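# Place the tray level in the jewelry box

## Task

Put the tray inside the jewelry box, not upside down, lying flat on top of the dividers, and leave the bangle undisturbed where it is. The tray must stay in that position by itself with no help from the robot; at the end, release it and withdraw the grippers.

## Robot and tools

Robot: two arms, left_arm and right_arm, each a six-joint arm ending in a parallel two-finger gripper with a wrist camera. Their bases sit in the scene frame at left_arm (-0.036, +0.327, 0) and right_arm (-0.014, -0.226, 0), each turned slightly about z. The scene frame has its origin on the table surface midway between the arms, +x pointing out over the table, +z up, and left_arm on the +y side. The arm names are labels only and do not match the left or right of any image.

Gripper geometry: the fingers extend along the gripper's own +z axis and close along its y axis. The reported end_effector_position is the point between the finger pads, roughly 1 cm short of the fingertips. Full opening is 0.094 m.

Pose row (used by execute_actions and move): 16 plain numbers covering both arms, always all 16 even if one arm is idle. Order: left_arm x, y, z, qw, qx, qy, qz, opening, then right_arm the same eight. x, y, z are an absolute target position for that gripper in metres in the scene frame; qw, qx, qy, qz are an absolute target orientation quaternion, w first, in the scene frame. Opening is a scale from -1 (closed) to +1 (fully open), not metres. To hold an arm still, resend its full pose from the last result before it stopped, plus the desired opening; to keep an orientation, repeat one fixed quaternion rather than copying the drifting reported one.

execute_actions: argument actions is a list with zero or one item. Empty list: just returns the current state. {"rows": [...], "steps": n}: up to 15 rows, n up to 15 control steps of 1/30 s (default 15); row i is applied on step i and the final row repeats for remaining steps. {"steps": n} alone: a wait of up to 300 steps counted from the previous result. Optional pictures (true/false) controls whether images come back. A call that violates limits is refused and nothing moves. A target lying more than 0.6 m from the arm's last reported position along any of its gripper axes is refused. Every step, the commanded pose is clipped to within 70 mm and 16 degrees of the measured pose, so a distant target needs several actions; after an action the arm only continues to its last clipped pose.

move: target is one 16-number row as above (absolute poses). speed is the path's top speed in m/s, 0.002 to 0.5 (default 0.25); rotation is capped at twice that in rad/s. Each gripper follows a straight line toward its pose, both finishing together, over 0.5 to 10 s; longer paths are cut at 10 s. Openings are sent at the start. Paths ignore obstacles and the other arm. The result adds a move: line with the ending (done, off_target, moving, held, fault), any limits that acted (paced = the pose was clipped; held = a check blocked some steps, after which the arm may speed up), and each gripper's remaining distance to its pose.



Result lines: the state line gives each gripper's position and quaternion (wxyz) in the scene frame; reported positions can be somewhat off, more at long reach, and arms often settle a centimetre or more short, usually low. grip_measured is the measured finger opening on the command scale; each gripper's reading may carry a fixed error near 1 mm. Joint positions ends with the real opening in metres. Joint ranges (rad), base to gripper: waist -2.618 to 3.054, shoulder 0 to 3.142, elbow 0 to 3.142, wrist pitch -1.571 to 1.571, wrist yaw -1.571 to 1.571, wrist roll -2.094 to 2.094. Joint torques include gravity load and noise. A pose unreachable line and HELD marks mean the clearance check altered or blocked part of the command. Hand target shows where each gripper is currently being driven. FAULT and MOTOR HOT lines report stops and heating; a motor at 90 °C halts its arm, and at 100 °C the arm drops what it holds and falls.

Gripping: to hold the tray, command an opening below grip_measured, about 0.03 lower for a firm grip, less for a light one. Pad force tops out around 50 to 62 N, lower on thin parts under 2 mm. Camera calibration (intrinsics and world-to-camera transforms) is provided per camera and may be off by a few degrees and millimetres.

Cautions: the simulation continues while the operator composes each call. Do not drop the tray, let anything leave the table, disturb the bangle, let the arms collide or press hard on each other, or slam into the box; faster moves and targets set deeper past contact push harder. Lower the tray slowly onto the dividers, check it is flat and upright, open the gripper, and lift clear before finishing.

Each tool is called after "Call:" as name(argument=value, ...), one argument or row to a line, values as JSON.

## Session

Call:
execute_actions(
  actions=[],
)

Scene clock: 0.00 s of 4500.00 s.
left_arm: end_effector_position=(+0.4688, +0.4919, +0.1921) grip_measured=+1.000 end_effector_quat_wxyz=(+0.168, -0.591, +0.773, -0.155) | right_arm: end_effector_position=(+0.5108, -0.2745, +0.3509) grip_measured=+1.000 end_effector_quat_wxyz=(+0.526, -0.551, +0.542, -0.354)
Joint positions: left_arm=[ 0.537  2.328  2.519 -1.345  0.204 -0.968  0.094] | right_arm=[-0.104  1.657  1.493 -0.053 -0.428 -1.477  0.094]
Joint velocities: left_arm=[ 0.002  0.007 -0.007  0.037 -0.007 -0.037  0.   ] | right_arm=[-0.002  0.007  0.007 -0.007  0.007 -0.007  0.   ]
Joint torques (N m, as the arm reports them, + toward a larger angle): no reading
Hand target (left_arm): +0.469, +0.493, +0.202; +0.182, -0.587, +0.773, -0.156
Hand target (right_arm): +0.509, -0.273, +0.356; +0.530, -0.549, +0.541, -0.353

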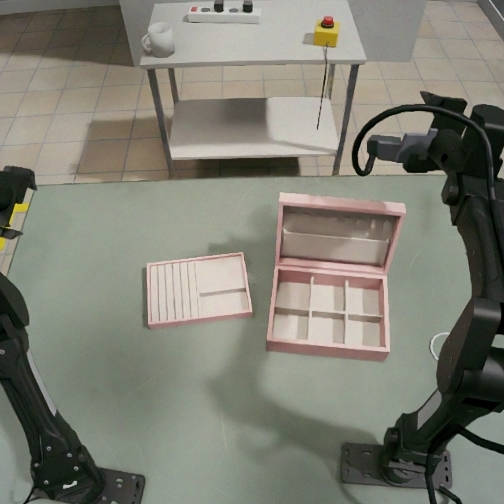

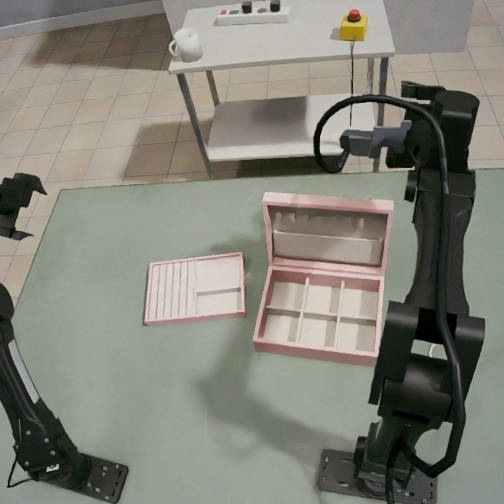

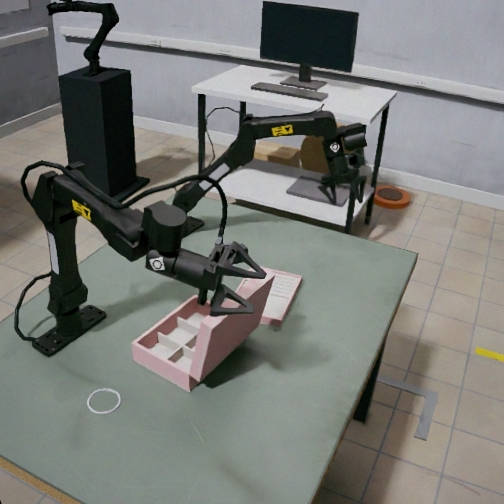

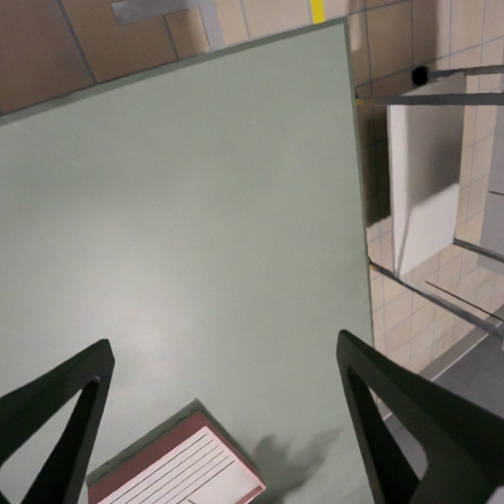

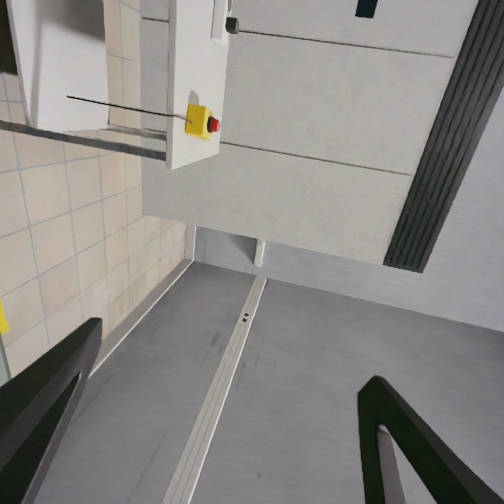

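Call:
zoom_image(
  camera="cam_head_left",
  region=[130, 180, 420, 380],
)

Call:
zoom_image(
  camera="cam_high",
  region=[120, 250, 320, 400],
)

Region (130, 180, 420, 380) of cam_head_left's 504x504 image, scaled by 1.738, with more detail than that image has; it fills the top 348 rows of this view, and the rest is white.

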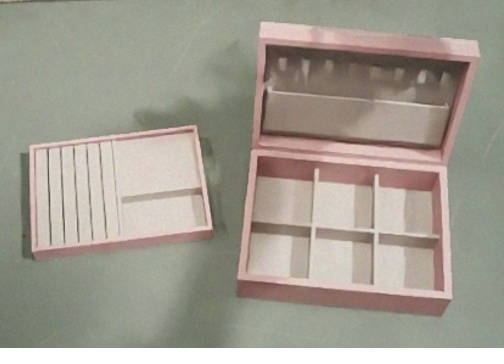

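Region (120, 250, 320, 400) of cam_high's 504x504 image, scaled by 2.520, with more detail than that image has; it fills the top 378 rows of this view, and the rest is white.

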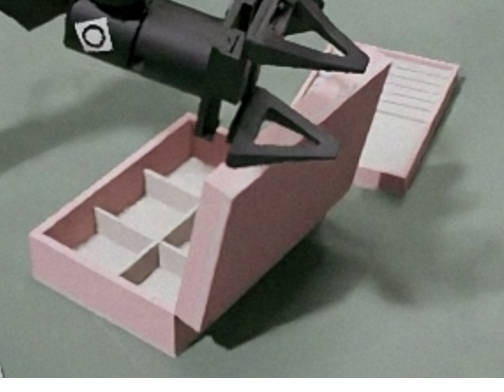

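Call:
move(
  target=[0.469,0.493,0.202,0.182,-0.587,0.773,-0.156,1,0.327,0.1235,0.13,0,-0.737,0.676,0,-0.3],
)

Scene clock: 36.50 s of 4500.00 s.
left_arm: end_effector_position=(+0.4688, +0.4919, +0.1921) grip_measured=+1.000 end_effector_quat_wxyz=(+0.168, -0.591, +0.773, -0.155) | right_arm: end_effector_position=(+0.3255, +0.1200, +0.1180) grip_measured=-0.299 end_effector_quat_wxyz=(-0.046, +0.747, -0.664, +0.007)
Joint positions: left_arm=[ 0.537  2.328  2.519 -1.345  0.204 -0.968  0.094] | right_arm=[ 0.928  2.434  2.496 -1.54   0.01  -0.892  0.033]
Joint velocities: left_arm=[ 0.007 -0.002 -0.002  0.007 -0.051 -0.007  0.   ] | right_arm=[-0.002 -0.002 -0.012 -0.007 -0.066 -0.007  0.   ]
Joint torques (N m, as the arm reports them, + toward a larger angle): left_arm=[ -0.02 -15.35   4.44   1.04   0.09   0.06] | right_arm=[ -0.01 -15.05   8.21   0.49  -0.16   0.03]
Hand target (left_arm): +0.469, +0.493, +0.202; +0.182, -0.587, +0.773, -0.156
Hand target (right_arm): +0.325, +0.124, +0.128; -0.058, +0.743, -0.667, -0.003
Off the commanded pose (left_arm): 0.010 m, 2 deg.
Off the commanded pose (right_arm): 0.013 m, 6 deg.
joint sent to its limit (right arm) — the command would take joint 4 (wrist pitch) past its lower limit, so that joint was sent only as far as its limit.
After step 90, 30.20 s passed at rest.
move: off_target (right_arm)
camera_calibration (this result's frames):
cam_right_wrist: T_world_to_cam=[[0.903513, 0.420068, 0.0848954, -0.357299], [0.304059, -0.767929, 0.563767, -0.0328092], [0.302014, -0.483557, -0.821559, 0.155965], [0, 0, 0, 1]] pos_world=[0.285697, 0.200313, 0.176964]

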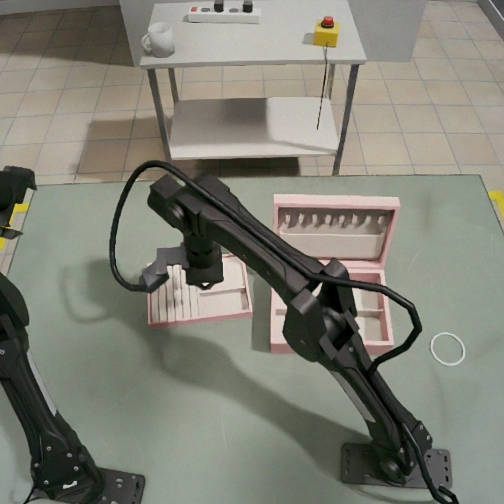

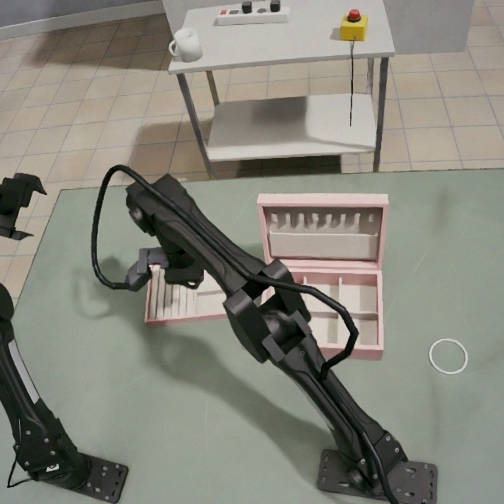

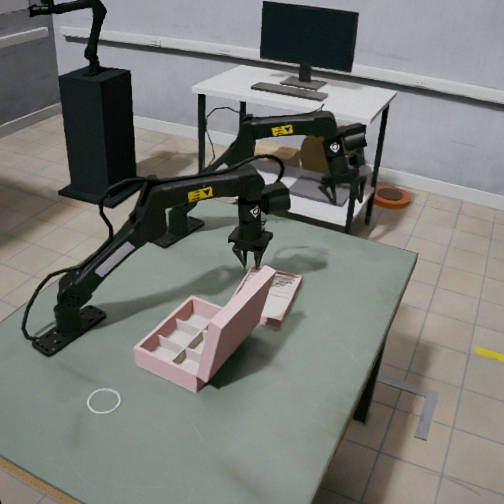

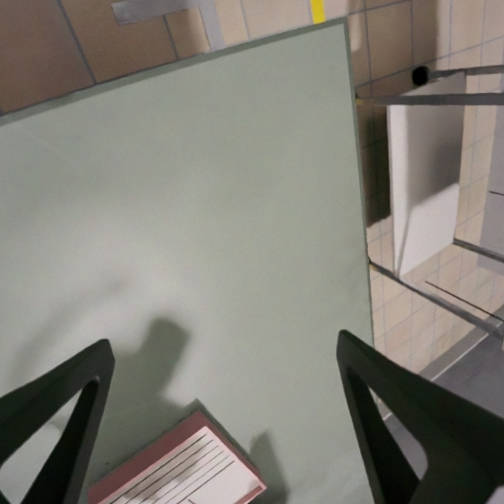

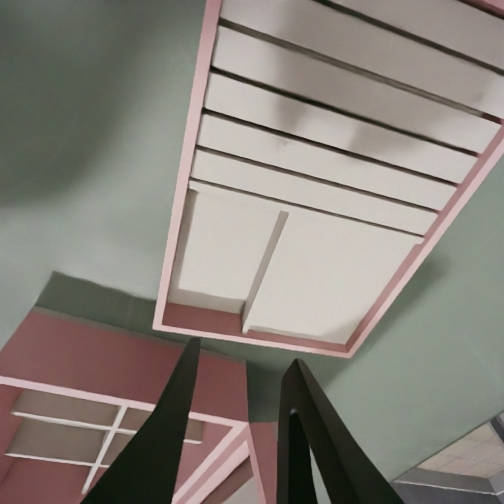

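Call:
move(
  target=[0.469,0.493,0.202,0.182,-0.587,0.773,-0.156,1,0.2,-0.4,0.3,0,-0.737,0.676,0,-0.3],
)

Call:
move(
  target=[0.327,0.1235,0.08,0,-0.737,0.676,0,-0.3,0.2,-0.4,0.3,0,-0.737,0.676,0,-0.3],
)

Scene clock: 45.03 s of 4500.00 s.
left_arm: end_effector_position=(+0.4688, +0.4919, +0.1921) grip_measured=+1.000 end_effector_quat_wxyz=(+0.168, -0.591, +0.773, -0.155) | right_arm: end_effector_position=(+0.2040, -0.4041, +0.2961) grip_measured=-0.299 end_effector_quat_wxyz=(+0.005, +0.651, -0.731, +0.206)
Joint positions: left_arm=[ 0.537  2.328  2.519 -1.345  0.204 -0.968  0.094] | right_arm=[-0.498  1.407  1.779 -1.538  0.096 -2.104  0.033]
Joint velocities: left_arm=[-0.007 -0.022 -0.022 -0.051 -0.007 -0.007  0.   ] | right_arm=[ 0.007  0.007 -0.002 -0.081  0.007  0.007 -0.   ]
Joint torques (N m, as the arm reports them, + toward a larger angle): left_arm=[ -0.02 -15.36   4.45   1.03   0.08   0.06] | right_arm=[ 0.57 -3.63  7.07  1.06  0.12 -0.07]
Hand target (left_arm): +0.469, +0.493, +0.202; +0.182, -0.587, +0.773, -0.156
Hand target (right_arm): +0.204, -0.404, +0.300; -0.011, -0.654, +0.727, -0.206
Off the commanded pose (left_arm): 0.010 m, 2 deg.
Off the commanded pose (right_arm): 0.007 m, 26 deg; orientation clipped at the last step of the last action.
joint sent to its limit (right arm) — the command would take joint 4 (wrist pitch) past its lower limit and joint 6 (wrist roll) past its lower limit, so those joints were sent only as far as their limits.
After step 90, 2.60 s passed at rest.
move: off_target (right_arm); limits=paced
camera_calibration (this result's frames):
cam_right_wrist: T_world_to_cam=[[0.954999, 0.230227, 0.187009, -0.159855], [-0.0243824, -0.567422, 0.823066, -0.427526], [0.295605, -0.790587, -0.536274, -0.121653], [0, 0, 0, 1]] pos_world=[0.178199, -0.301962, 0.316537]

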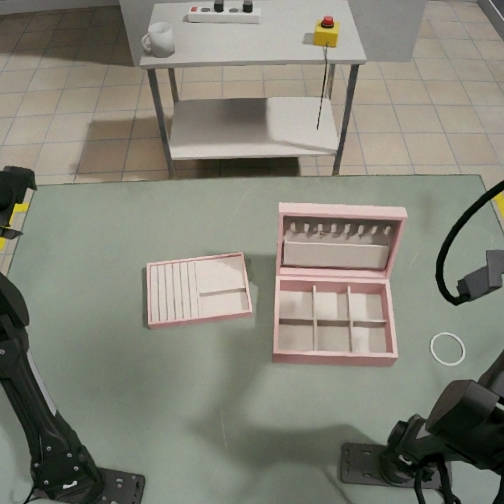

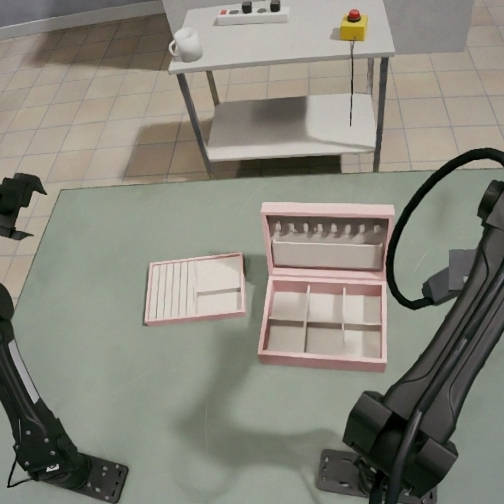

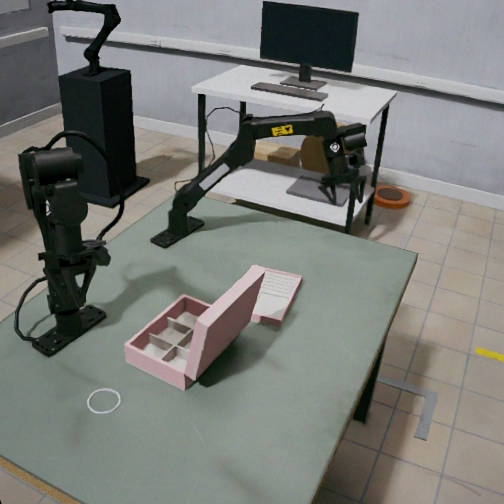

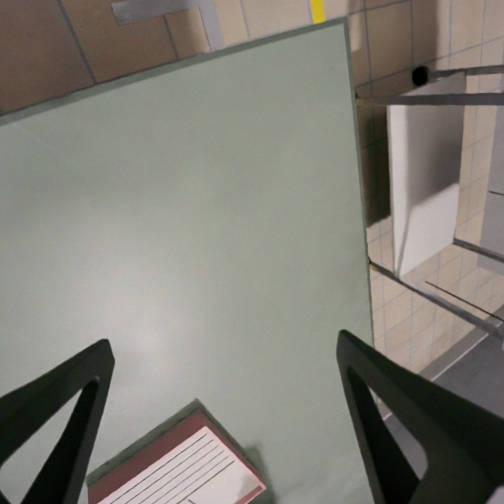

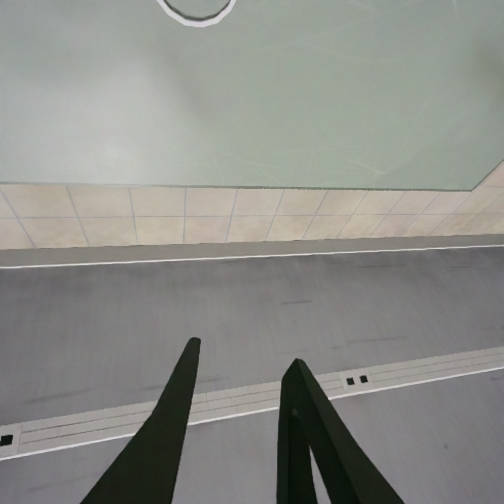

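Scene clock: 47.23 s of 4500.00 s.
left_arm: end_effector_position=(+0.3285, +0.1188, +0.0676) grip_measured=-0.298 end_effector_quat_wxyz=(+0.016, +0.712, -0.702, +0.013) | right_arm: end_effector_position=(+0.2040, -0.4041, +0.2961) grip_measured=-0.299 end_effector_quat_wxyz=(+0.005, +0.651, -0.731, +0.206)
Joint positions: left_arm=[-0.351  2.15   1.816 -1.219  0.038 -2.092  0.033] | right_arm=[-0.498  1.407  1.779 -1.538  0.096 -2.104  0.033]
Joint velocities: left_arm=[ 0.002 -0.012 -0.022  0.051  0.022 -0.051 -0.   ] | right_arm=[ 0.002 -0.022  0.002 -0.022  0.007  0.037  0.   ]
Joint torques (N m, as the arm reports them, + toward a larger angle): left_arm=[  0.25 -12.26   6.86  -0.18   0.05  -0.07] | right_arm=[ 0.58 -5.34  5.63  1.04  0.08 -0.07]
Hand target (left_arm): +0.331, +0.120, +0.077; +0.016, +0.718, -0.695, +0.017
Hand target (right_arm): +0.200, -0.400, +0.299; -0.007, -0.655, +0.727, -0.205
Off the commanded pose (left_arm): 0.013 m, 5 deg.
Off the commanded pose (right_arm): 0.007 m, 26 deg; orientation clipped at the last step of the last action.
joint sent to its limit (left arm) — the command would take joint 6 (wrist roll) past its lower limit, so that joint was sent only as far as its limit.
joint sent to its limit (right arm) — the command would take joint 4 (wrist pitch) past its lower limit and joint 6 (wrist roll) past its lower limit, so those joints were sent only as far as their limits.
move: off_target (left_arm, right_arm); limits=paced
camera_calibration (this result's frames):
cam_left_wrist: T_world_to_cam=[[0.999403, 0.0227602, 0.0259942, -0.34298], [0.00731004, -0.874619, 0.484756, 0.115128], [0.0337682, -0.484276, -0.874263, 0.225815], [0, 0, 0, 1]] pos_world=[0.334308, 0.217856, 0.150528]
cam_right_wrist: T_world_to_cam=[[0.95494, 0.230579, 0.186875, -0.159661], [-0.0240877, -0.567349, 0.823125, -0.427574], [0.295818, -0.790537, -0.536231, -0.121689], [0, 0, 0, 1]] pos_world=[0.178165, -0.301969, 0.31653]

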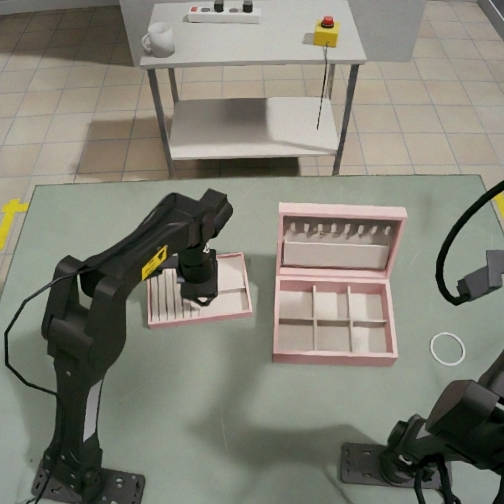

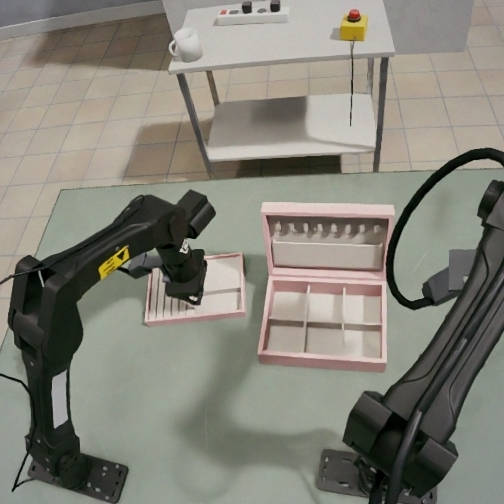

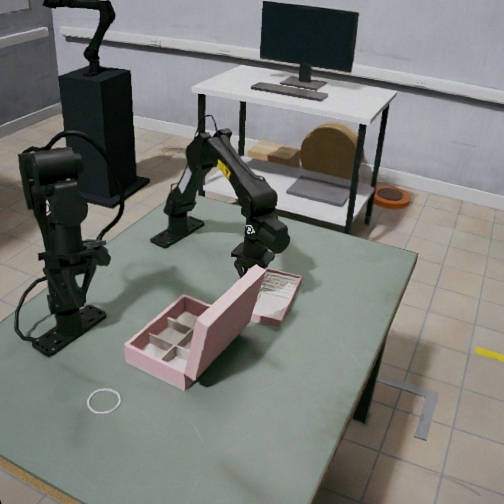

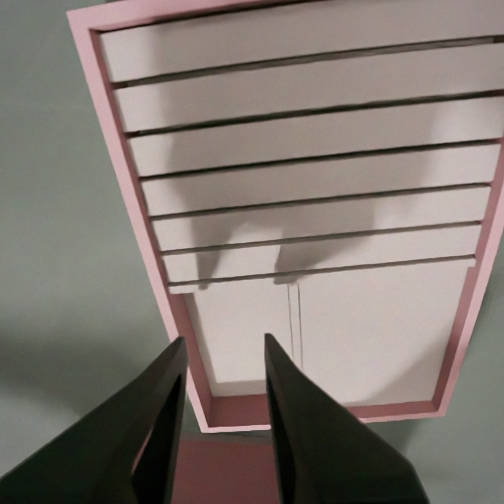

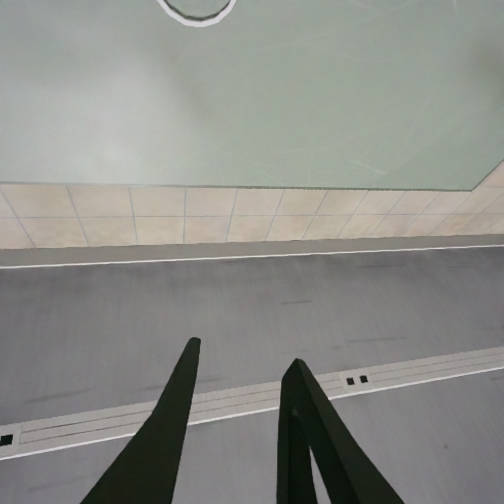

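Call:
move(
  target=[0.345,0.12,0.09,0,0,1,0,-0.3,0.204,-0.404,0.3,0.005,0.651,-0.731,0.206,-0.3],
  speed=0.5,
)

Call:
move(
  target=[0.361,0.115,0.065,0,0.676,0.737,0,-0.3,0.204,-0.404,0.3,0.005,0.651,-0.731,0.206,-0.3],
  speed=0.5,
)

Scene clock: 59.87 s of 4500.00 s.
left_arm: end_effector_position=(+0.3374, +0.1188, +0.0839) grip_measured=-0.298 end_effector_quat_wxyz=(-0.010, -0.004, +1.000, -0.002) | right_arm: end_effector_position=(+0.2040, -0.4041, +0.2961) grip_measured=-0.299 end_effector_quat_wxyz=(+0.005, +0.651, -0.731, +0.206)
Joint positions: left_arm=[-0.351  2.219  1.992 -1.359  0.013 -0.514  0.033] | right_arm=[-0.498  1.407  1.779 -1.538  0.096 -2.104  0.033]
Joint velocities: left_arm=[-0.002 -0.012 -0.027 -0.051 -0.081  0.066 -0.001] | right_arm=[-0.017 -0.012 -0.017  0.007 -0.007  0.037 -0.001]
Joint torques (N m, as the arm reports them, + toward a larger angle): left_arm=[  0.36 -12.18   7.03  -0.06  -0.13   0.14] | right_arm=[-0.04 -3.67  6.81  1.12  0.05  0.  ]
Hand target (left_arm): +0.344, +0.120, +0.090; +0.001, -0.000, +1.000, +0.000
Hand target (right_arm): +0.204, -0.404, +0.300; -0.005, -0.651, +0.731, -0.206
Off the commanded pose (left_arm): 0.010 m, 1 deg.
Off the commanded pose (right_arm): 0.004 m, 0 deg.
After step 90, 7.30 s passed at rest.
move: done
camera_calibration (this result's frames):
cam_left_wrist: T_world_to_cam=[[0.0153174, -0.999311, 0.0338186, 0.100574], [-0.884695, 0.00221542, 0.466166, 0.305532], [-0.465919, -0.0370596, -0.884051, 0.356061], [0, 0, 0, 1]] pos_world=[0.434658, 0.113023, 0.168946]
cam_right_wrist: T_world_to_cam=[[0.95494, 0.230579, 0.186875, -0.159661], [-0.0240877, -0.567349, 0.823125, -0.427574], [0.295818, -0.790537, -0.536231, -0.121689], [0, 0, 0, 1]] pos_world=[0.178165, -0.301969, 0.31653]

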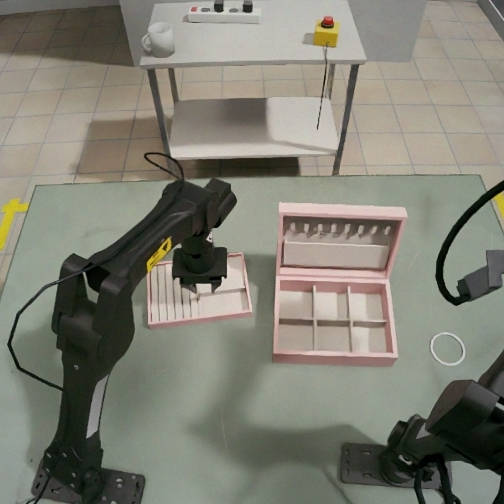

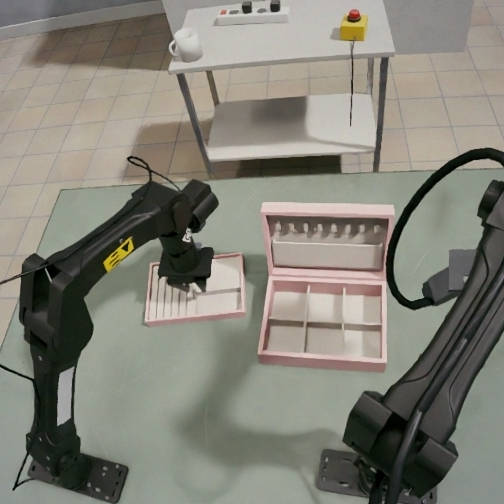

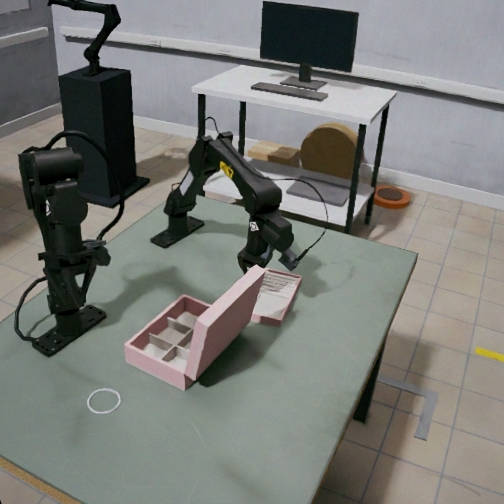

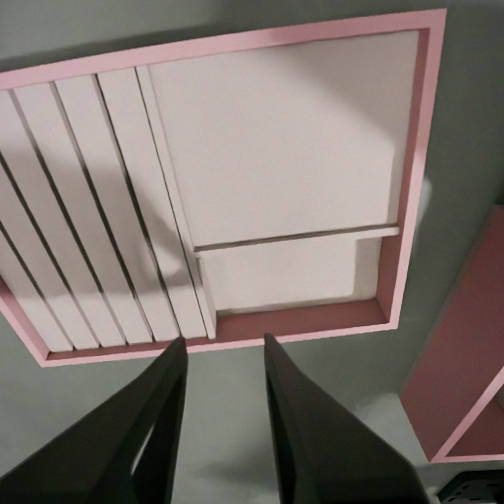

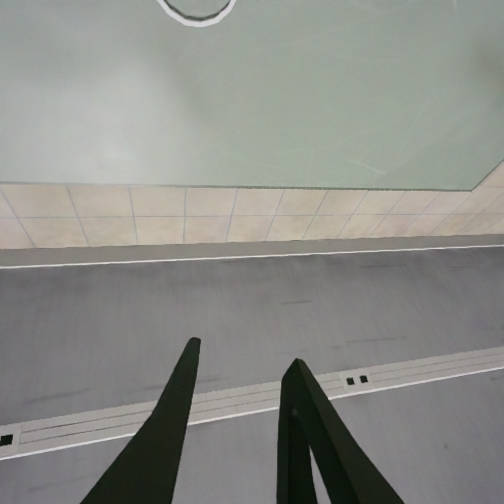

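Scene clock: 62.10 s of 4500.00 s.
left_arm: end_effector_position=(+0.3496, +0.1160, +0.0603) grip_measured=-0.298 end_effector_quat_wxyz=(-0.018, +0.675, +0.737, -0.001) | right_arm: end_effector_position=(+0.2040, -0.4041, +0.2961) grip_measured=-0.299 end_effector_quat_wxyz=(+0.005, +0.651, -0.731, +0.206)
Joint positions: left_arm=[-0.351  2.304  2.039 -1.342 -0.006  0.977  0.033] | right_arm=[-0.498  1.407  1.779 -1.538  0.096 -2.104  0.033]
Joint velocities: left_arm=[ 0.007 -0.017 -0.007 -0.037 -0.007 -0.007 -0.001] | right_arm=[-0.017 -0.007 -0.012 -0.022 -0.007  0.007 -0.   ]
Joint torques (N m, as the arm reports them, + toward a larger angle): left_arm=[  1.02 -12.73   6.86   0.12   0.07   0.1 ] | right_arm=[ 0.09 -3.87  6.83  1.09  0.06 -0.01]
Hand target (left_arm): +0.361, +0.115, +0.066; +0.000, +0.676, +0.737, +0.000
Hand target (right_arm): +0.204, -0.404, +0.300; -0.005, -0.651, +0.731, -0.206
Off the commanded pose (left_arm): 0.012 m, 2 deg.
Off the commanded pose (right_arm): 0.004 m, 0 deg.
move: off_target (left_arm)
camera_calibration (this result's frames):
cam_left_wrist: T_world_to_cam=[[-0.99379, -0.0956355, 0.0568714, 0.344909], [-0.0578617, 0.880765, 0.470006, -0.063838], [-0.0950396, 0.463797, -0.880829, 0.152795], [0, 0, 0, 1]] pos_world=[0.353596, 0.0183458, 0.144975]
cam_right_wrist: T_world_to_cam=[[0.95494, 0.230579, 0.186875, -0.159661], [-0.0240877, -0.567349, 0.823125, -0.427574], [0.295818, -0.790537, -0.536231, -0.121689], [0, 0, 0, 1]] pos_world=[0.178165, -0.301969, 0.31653]

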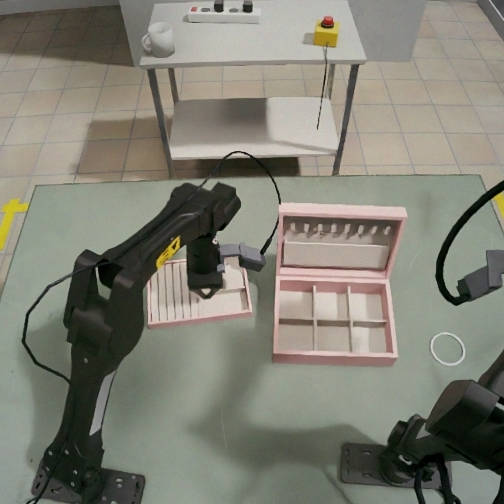

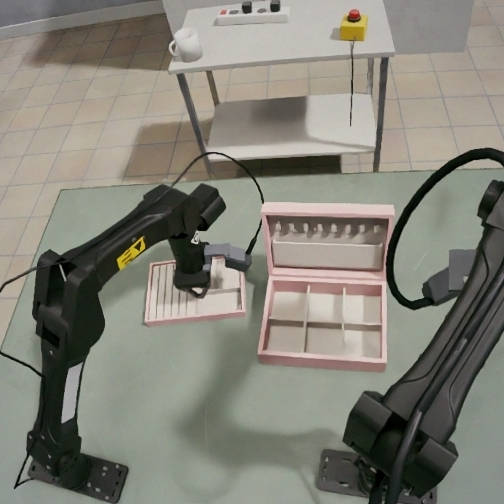

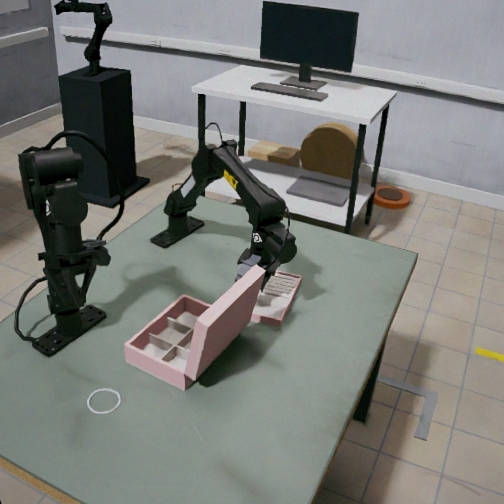

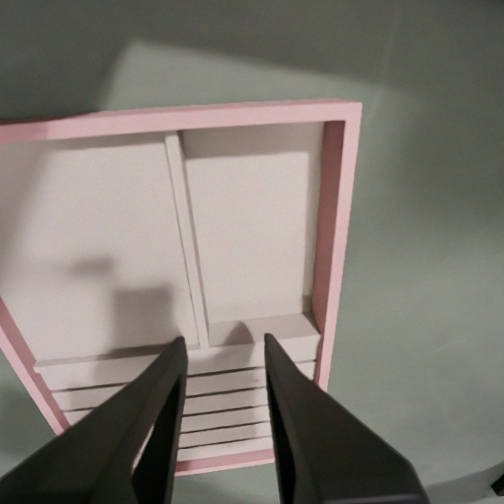

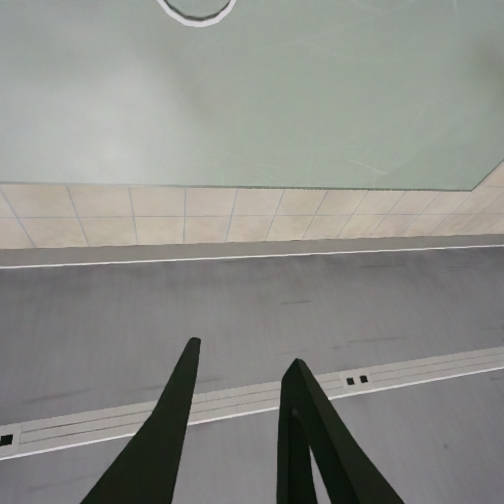

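Call:
move(
  target=[0.371,0.113,0.04,0,0.676,0.737,0,-0.3,0.204,-0.404,0.3,0.005,0.651,-0.731,0.206,-0.3],
  speed=0.05,
)

Scene clock: 71.77 s of 4500.00 s.
left_arm: end_effector_position=(+0.3558, +0.1140, +0.0415) grip_measured=-0.298 end_effector_quat_wxyz=(-0.021, +0.677, +0.735, -0.003) | right_arm: end_effector_position=(+0.2040, -0.4041, +0.2961) grip_measured=-0.299 end_effector_quat_wxyz=(+0.005, +0.651, -0.731, +0.206)
Joint positions: left_arm=[-0.347  2.347  2.039 -1.304 -0.004  0.986  0.033] | right_arm=[-0.498  1.407  1.779 -1.538  0.096 -2.104  0.033]
Joint velocities: left_arm=[ 0.002 -0.007  0.002 -0.022 -0.051 -0.007  0.   ] | right_arm=[ 0.027  0.002 -0.002  0.081 -0.007  0.007 -0.001]
Joint torques (N m, as the arm reports them, + toward a larger angle): left_arm=[  1.34 -11.98   6.43   0.35   0.04   0.18] | right_arm=[ 0.1  -3.89  6.77  1.1   0.05 -0.01]
Hand target (left_arm): +0.371, +0.113, +0.041; -0.000, +0.676, +0.737, +0.001
Hand target (right_arm): +0.204, -0.404, +0.300; -0.005, -0.651, +0.731, -0.206
Off the commanded pose (left_arm): 0.015 m, 2 deg.
Off the commanded pose (right_arm): 0.004 m, 0 deg.
After step 90, 5.83 s passed at rest.
move: off_target (left_arm)
camera_calibration (this result's frames):
cam_left_wrist: T_world_to_cam=[[-0.993959, -0.0900831, 0.0626885, 0.351157], [-0.0500767, 0.880534, 0.47133, -0.0556836], [-0.0976582, 0.465344, -0.879726, 0.1385], [0, 0, 0, 1]] pos_world=[0.359773, 0.0162143, 0.126074]
cam_right_wrist: T_world_to_cam=[[0.95494, 0.230579, 0.186875, -0.159661], [-0.0240877, -0.567349, 0.823125, -0.427574], [0.295818, -0.790537, -0.536231, -0.121689], [0, 0, 0, 1]] pos_world=[0.178165, -0.301969, 0.31653]

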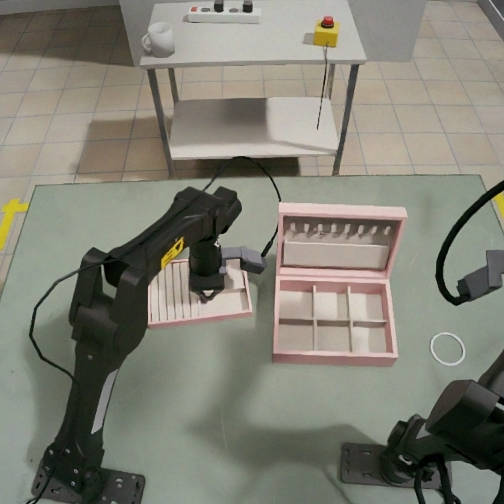

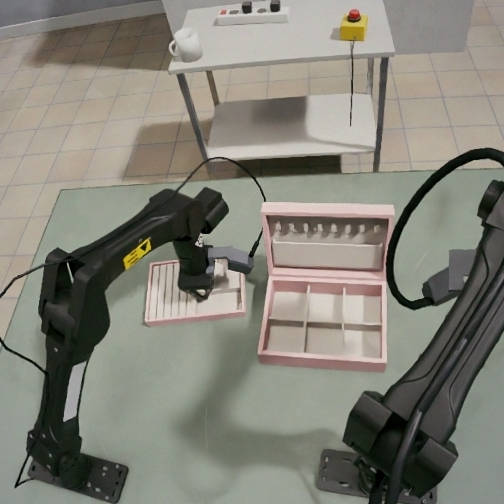

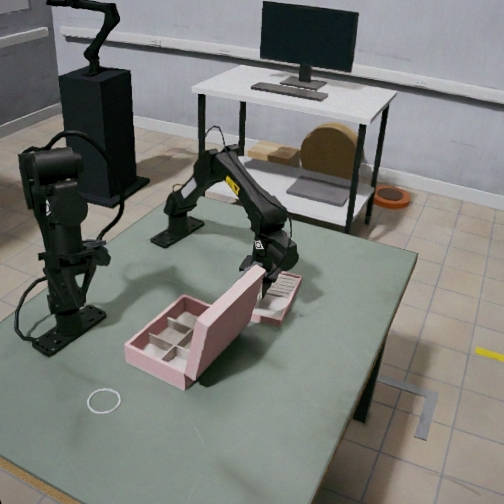

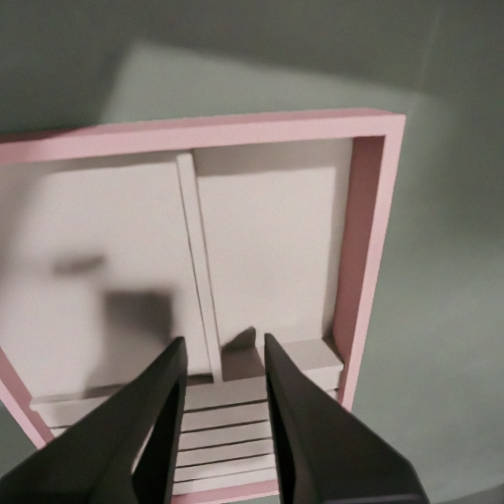

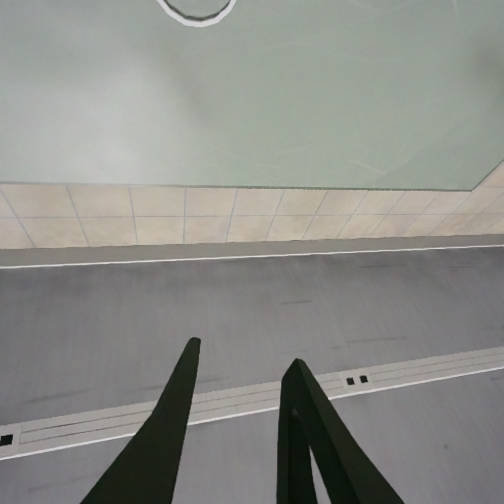

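Straddled. Continue down.

Call:
move(
  target=[0.375,0.111,0.018,0,0.676,0.737,0,-0.3,0.204,-0.404,0.3,0.005,0.651,-0.731,0.206,-0.3],
  speed=0.03,
)

Call:
move(
  target=[0.375,0.111,0.018,0,0.676,0.737,0,-0.96,0.204,-0.404,0.3,0.005,0.651,-0.731,0.206,-0.3],
)

Scene clock: 79.60 s of 4500.00 s.
left_arm: end_effector_position=(+0.3598, +0.1119, +0.0410) grip_measured=-0.298 end_effector_quat_wxyz=(-0.012, +0.677, +0.735, -0.001) | right_arm: end_effector_position=(+0.2040, -0.4041, +0.2961) grip_measured=-0.299 end_effector_quat_wxyz=(+0.005, +0.651, -0.731, +0.206)
Joint positions: left_arm=[-0.347  2.348  2.039 -1.286 -0.004  0.986  0.033] | right_arm=[-0.498  1.407  1.779 -1.538  0.096 -2.104  0.033]
Joint velocities: left_arm=[-0.002 -0.012 -0.002 -0.022  0.022  0.007 -0.   ] | right_arm=[-0.002  0.007 -0.007 -0.037  0.022  0.022 -0.001]
Joint torques (N m, as the arm reports them, + toward a larger angle): left_arm=[ 1.16 -9.91  3.82  0.87  0.05  0.13] | right_arm=[-0.02 -3.84  6.8   1.1   0.07 -0.02]
Hand target (left_arm): +0.374, +0.112, +0.019; -0.001, +0.676, +0.737, +0.000
Hand target (right_arm): +0.204, -0.404, +0.300; -0.005, -0.651, +0.731, -0.206
Off the commanded pose (left_arm): 0.028 m, 1 deg.
Off the commanded pose (right_arm): 0.004 m, 0 deg.
After step 90, 3.60 s passed at rest.
move: off_target (left_arm)
camera_calibration (this result's frames):
cam_left_wrist: T_world_to_cam=[[-0.994811, -0.0896141, 0.0481654, 0.355849], [-0.0572574, 0.884489, 0.463035, -0.0510008], [-0.0840963, 0.457875, -0.88503, 0.135579], [0, 0, 0, 1]] pos_world=[0.362484, 0.0149206, 0.126467]
cam_right_wrist: T_world_to_cam=[[0.95494, 0.230579, 0.186875, -0.159661], [-0.0240877, -0.567349, 0.823125, -0.427574], [0.295818, -0.790537, -0.536231, -0.121689], [0, 0, 0, 1]] pos_world=[0.178165, -0.301969, 0.31653]

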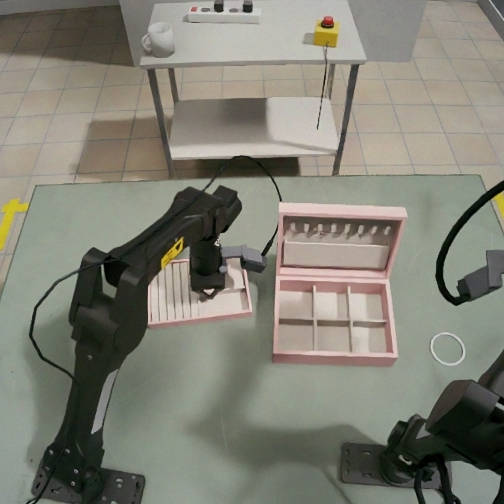

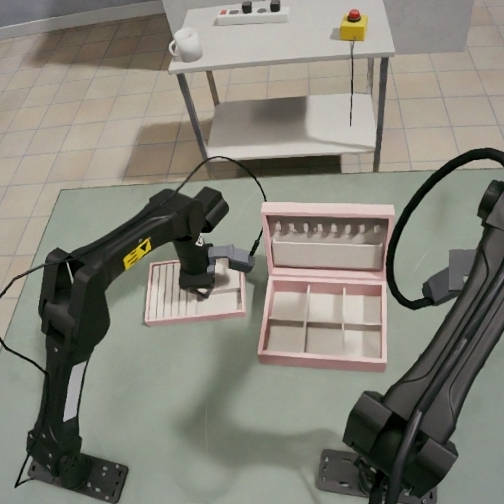

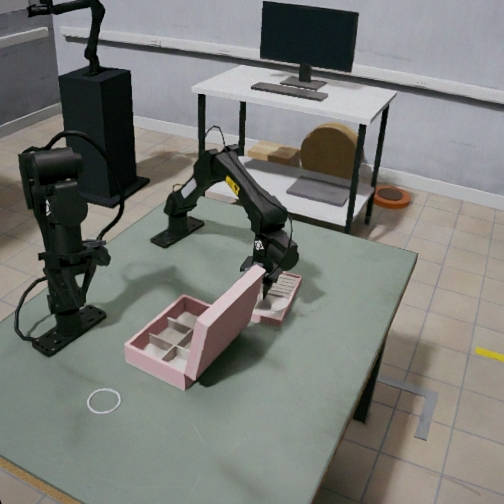

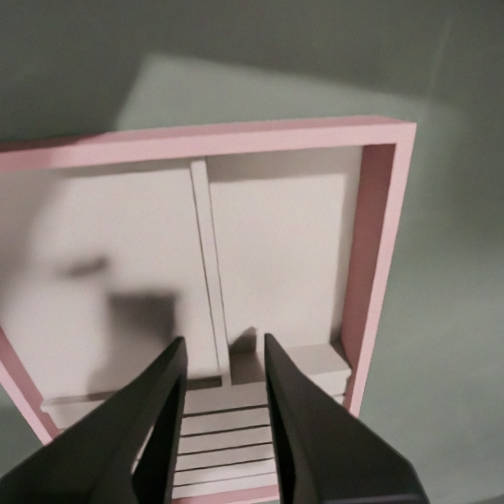

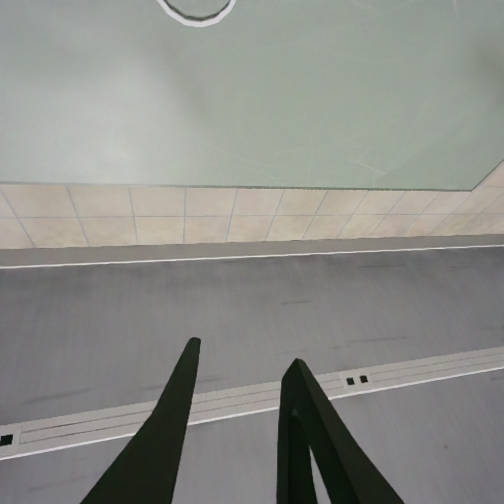

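Scene clock: 80.30 s of 4500.00 s.
left_arm: end_effector_position=(+0.3614, +0.1120, +0.0402) grip_measured=-0.947 end_effector_quat_wxyz=(-0.011, +0.677, +0.736, +0.002) | right_arm: end_effector_position=(+0.2040, -0.4041, +0.2961) grip_measured=-0.299 end_effector_quat_wxyz=(+0.005, +0.651, -0.731, +0.206)
Joint positions: left_arm=[-0.347  2.35   2.039 -1.28  -0.009  0.986  0.003] | right_arm=[-0.498  1.407  1.779 -1.538  0.096 -2.104  0.033]
Joint velocities: left_arm=[ 0.002 -0.012 -0.012 -0.007 -0.037  0.051  0.   ] | right_arm=[ 0.002  0.002 -0.012  0.007 -0.051  0.022 -0.   ]
Joint torques (N m, as the arm reports them, + toward a larger angle): left_arm=[  1.3  -10.02   3.84   0.83   0.09   0.13] | right_arm=[-0.05 -3.82  6.76  1.09  0.07 -0.04]
Hand target (left_arm): +0.374, +0.112, +0.019; -0.001, +0.676, +0.737, +0.000
Hand target (right_arm): +0.204, -0.404, +0.300; -0.005, -0.651, +0.731, -0.206
Off the commanded pose (left_arm): 0.026 m, 1 deg.
Off the commanded pose (right_arm): 0.004 m, 0 deg.
move: off_target (left_arm)
camera_calibration (this result's frames):
cam_left_wrist: T_world_to_cam=[[-0.995038, -0.089989, 0.0424442, 0.357753], [-0.0600787, 0.883461, 0.464636, -0.0495405], [-0.0793099, 0.459781, -0.884484, 0.132941], [0, 0, 0, 1]] pos_world=[0.363545, 0.014837, 0.125418]
cam_right_wrist: T_world_to_cam=[[0.95494, 0.230579, 0.186875, -0.159661], [-0.0240877, -0.567349, 0.823125, -0.427574], [0.295818, -0.790537, -0.536231, -0.121689], [0, 0, 0, 1]] pos_world=[0.178165, -0.301969, 0.31653]

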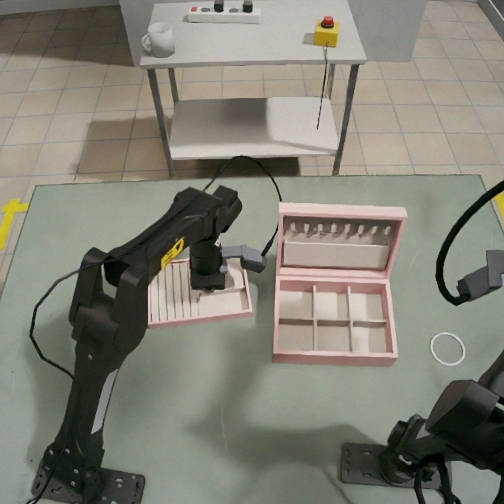

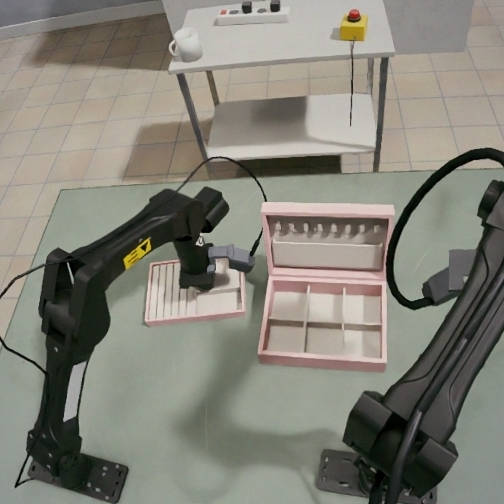

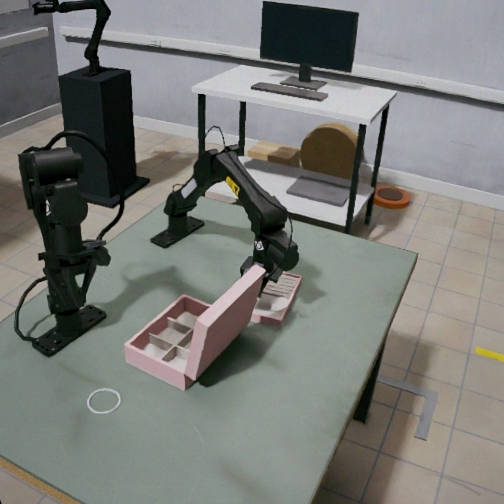

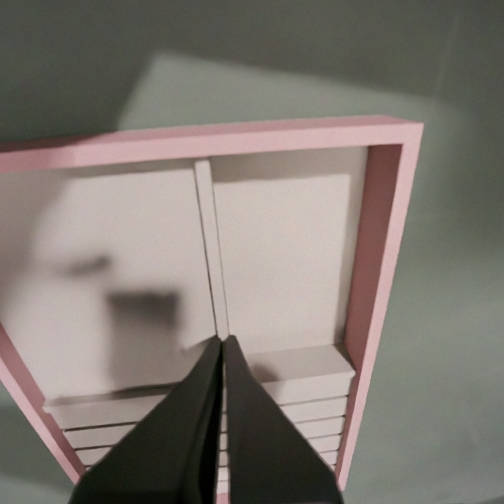

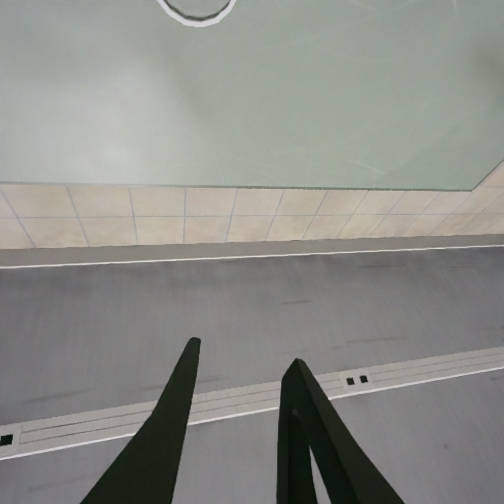

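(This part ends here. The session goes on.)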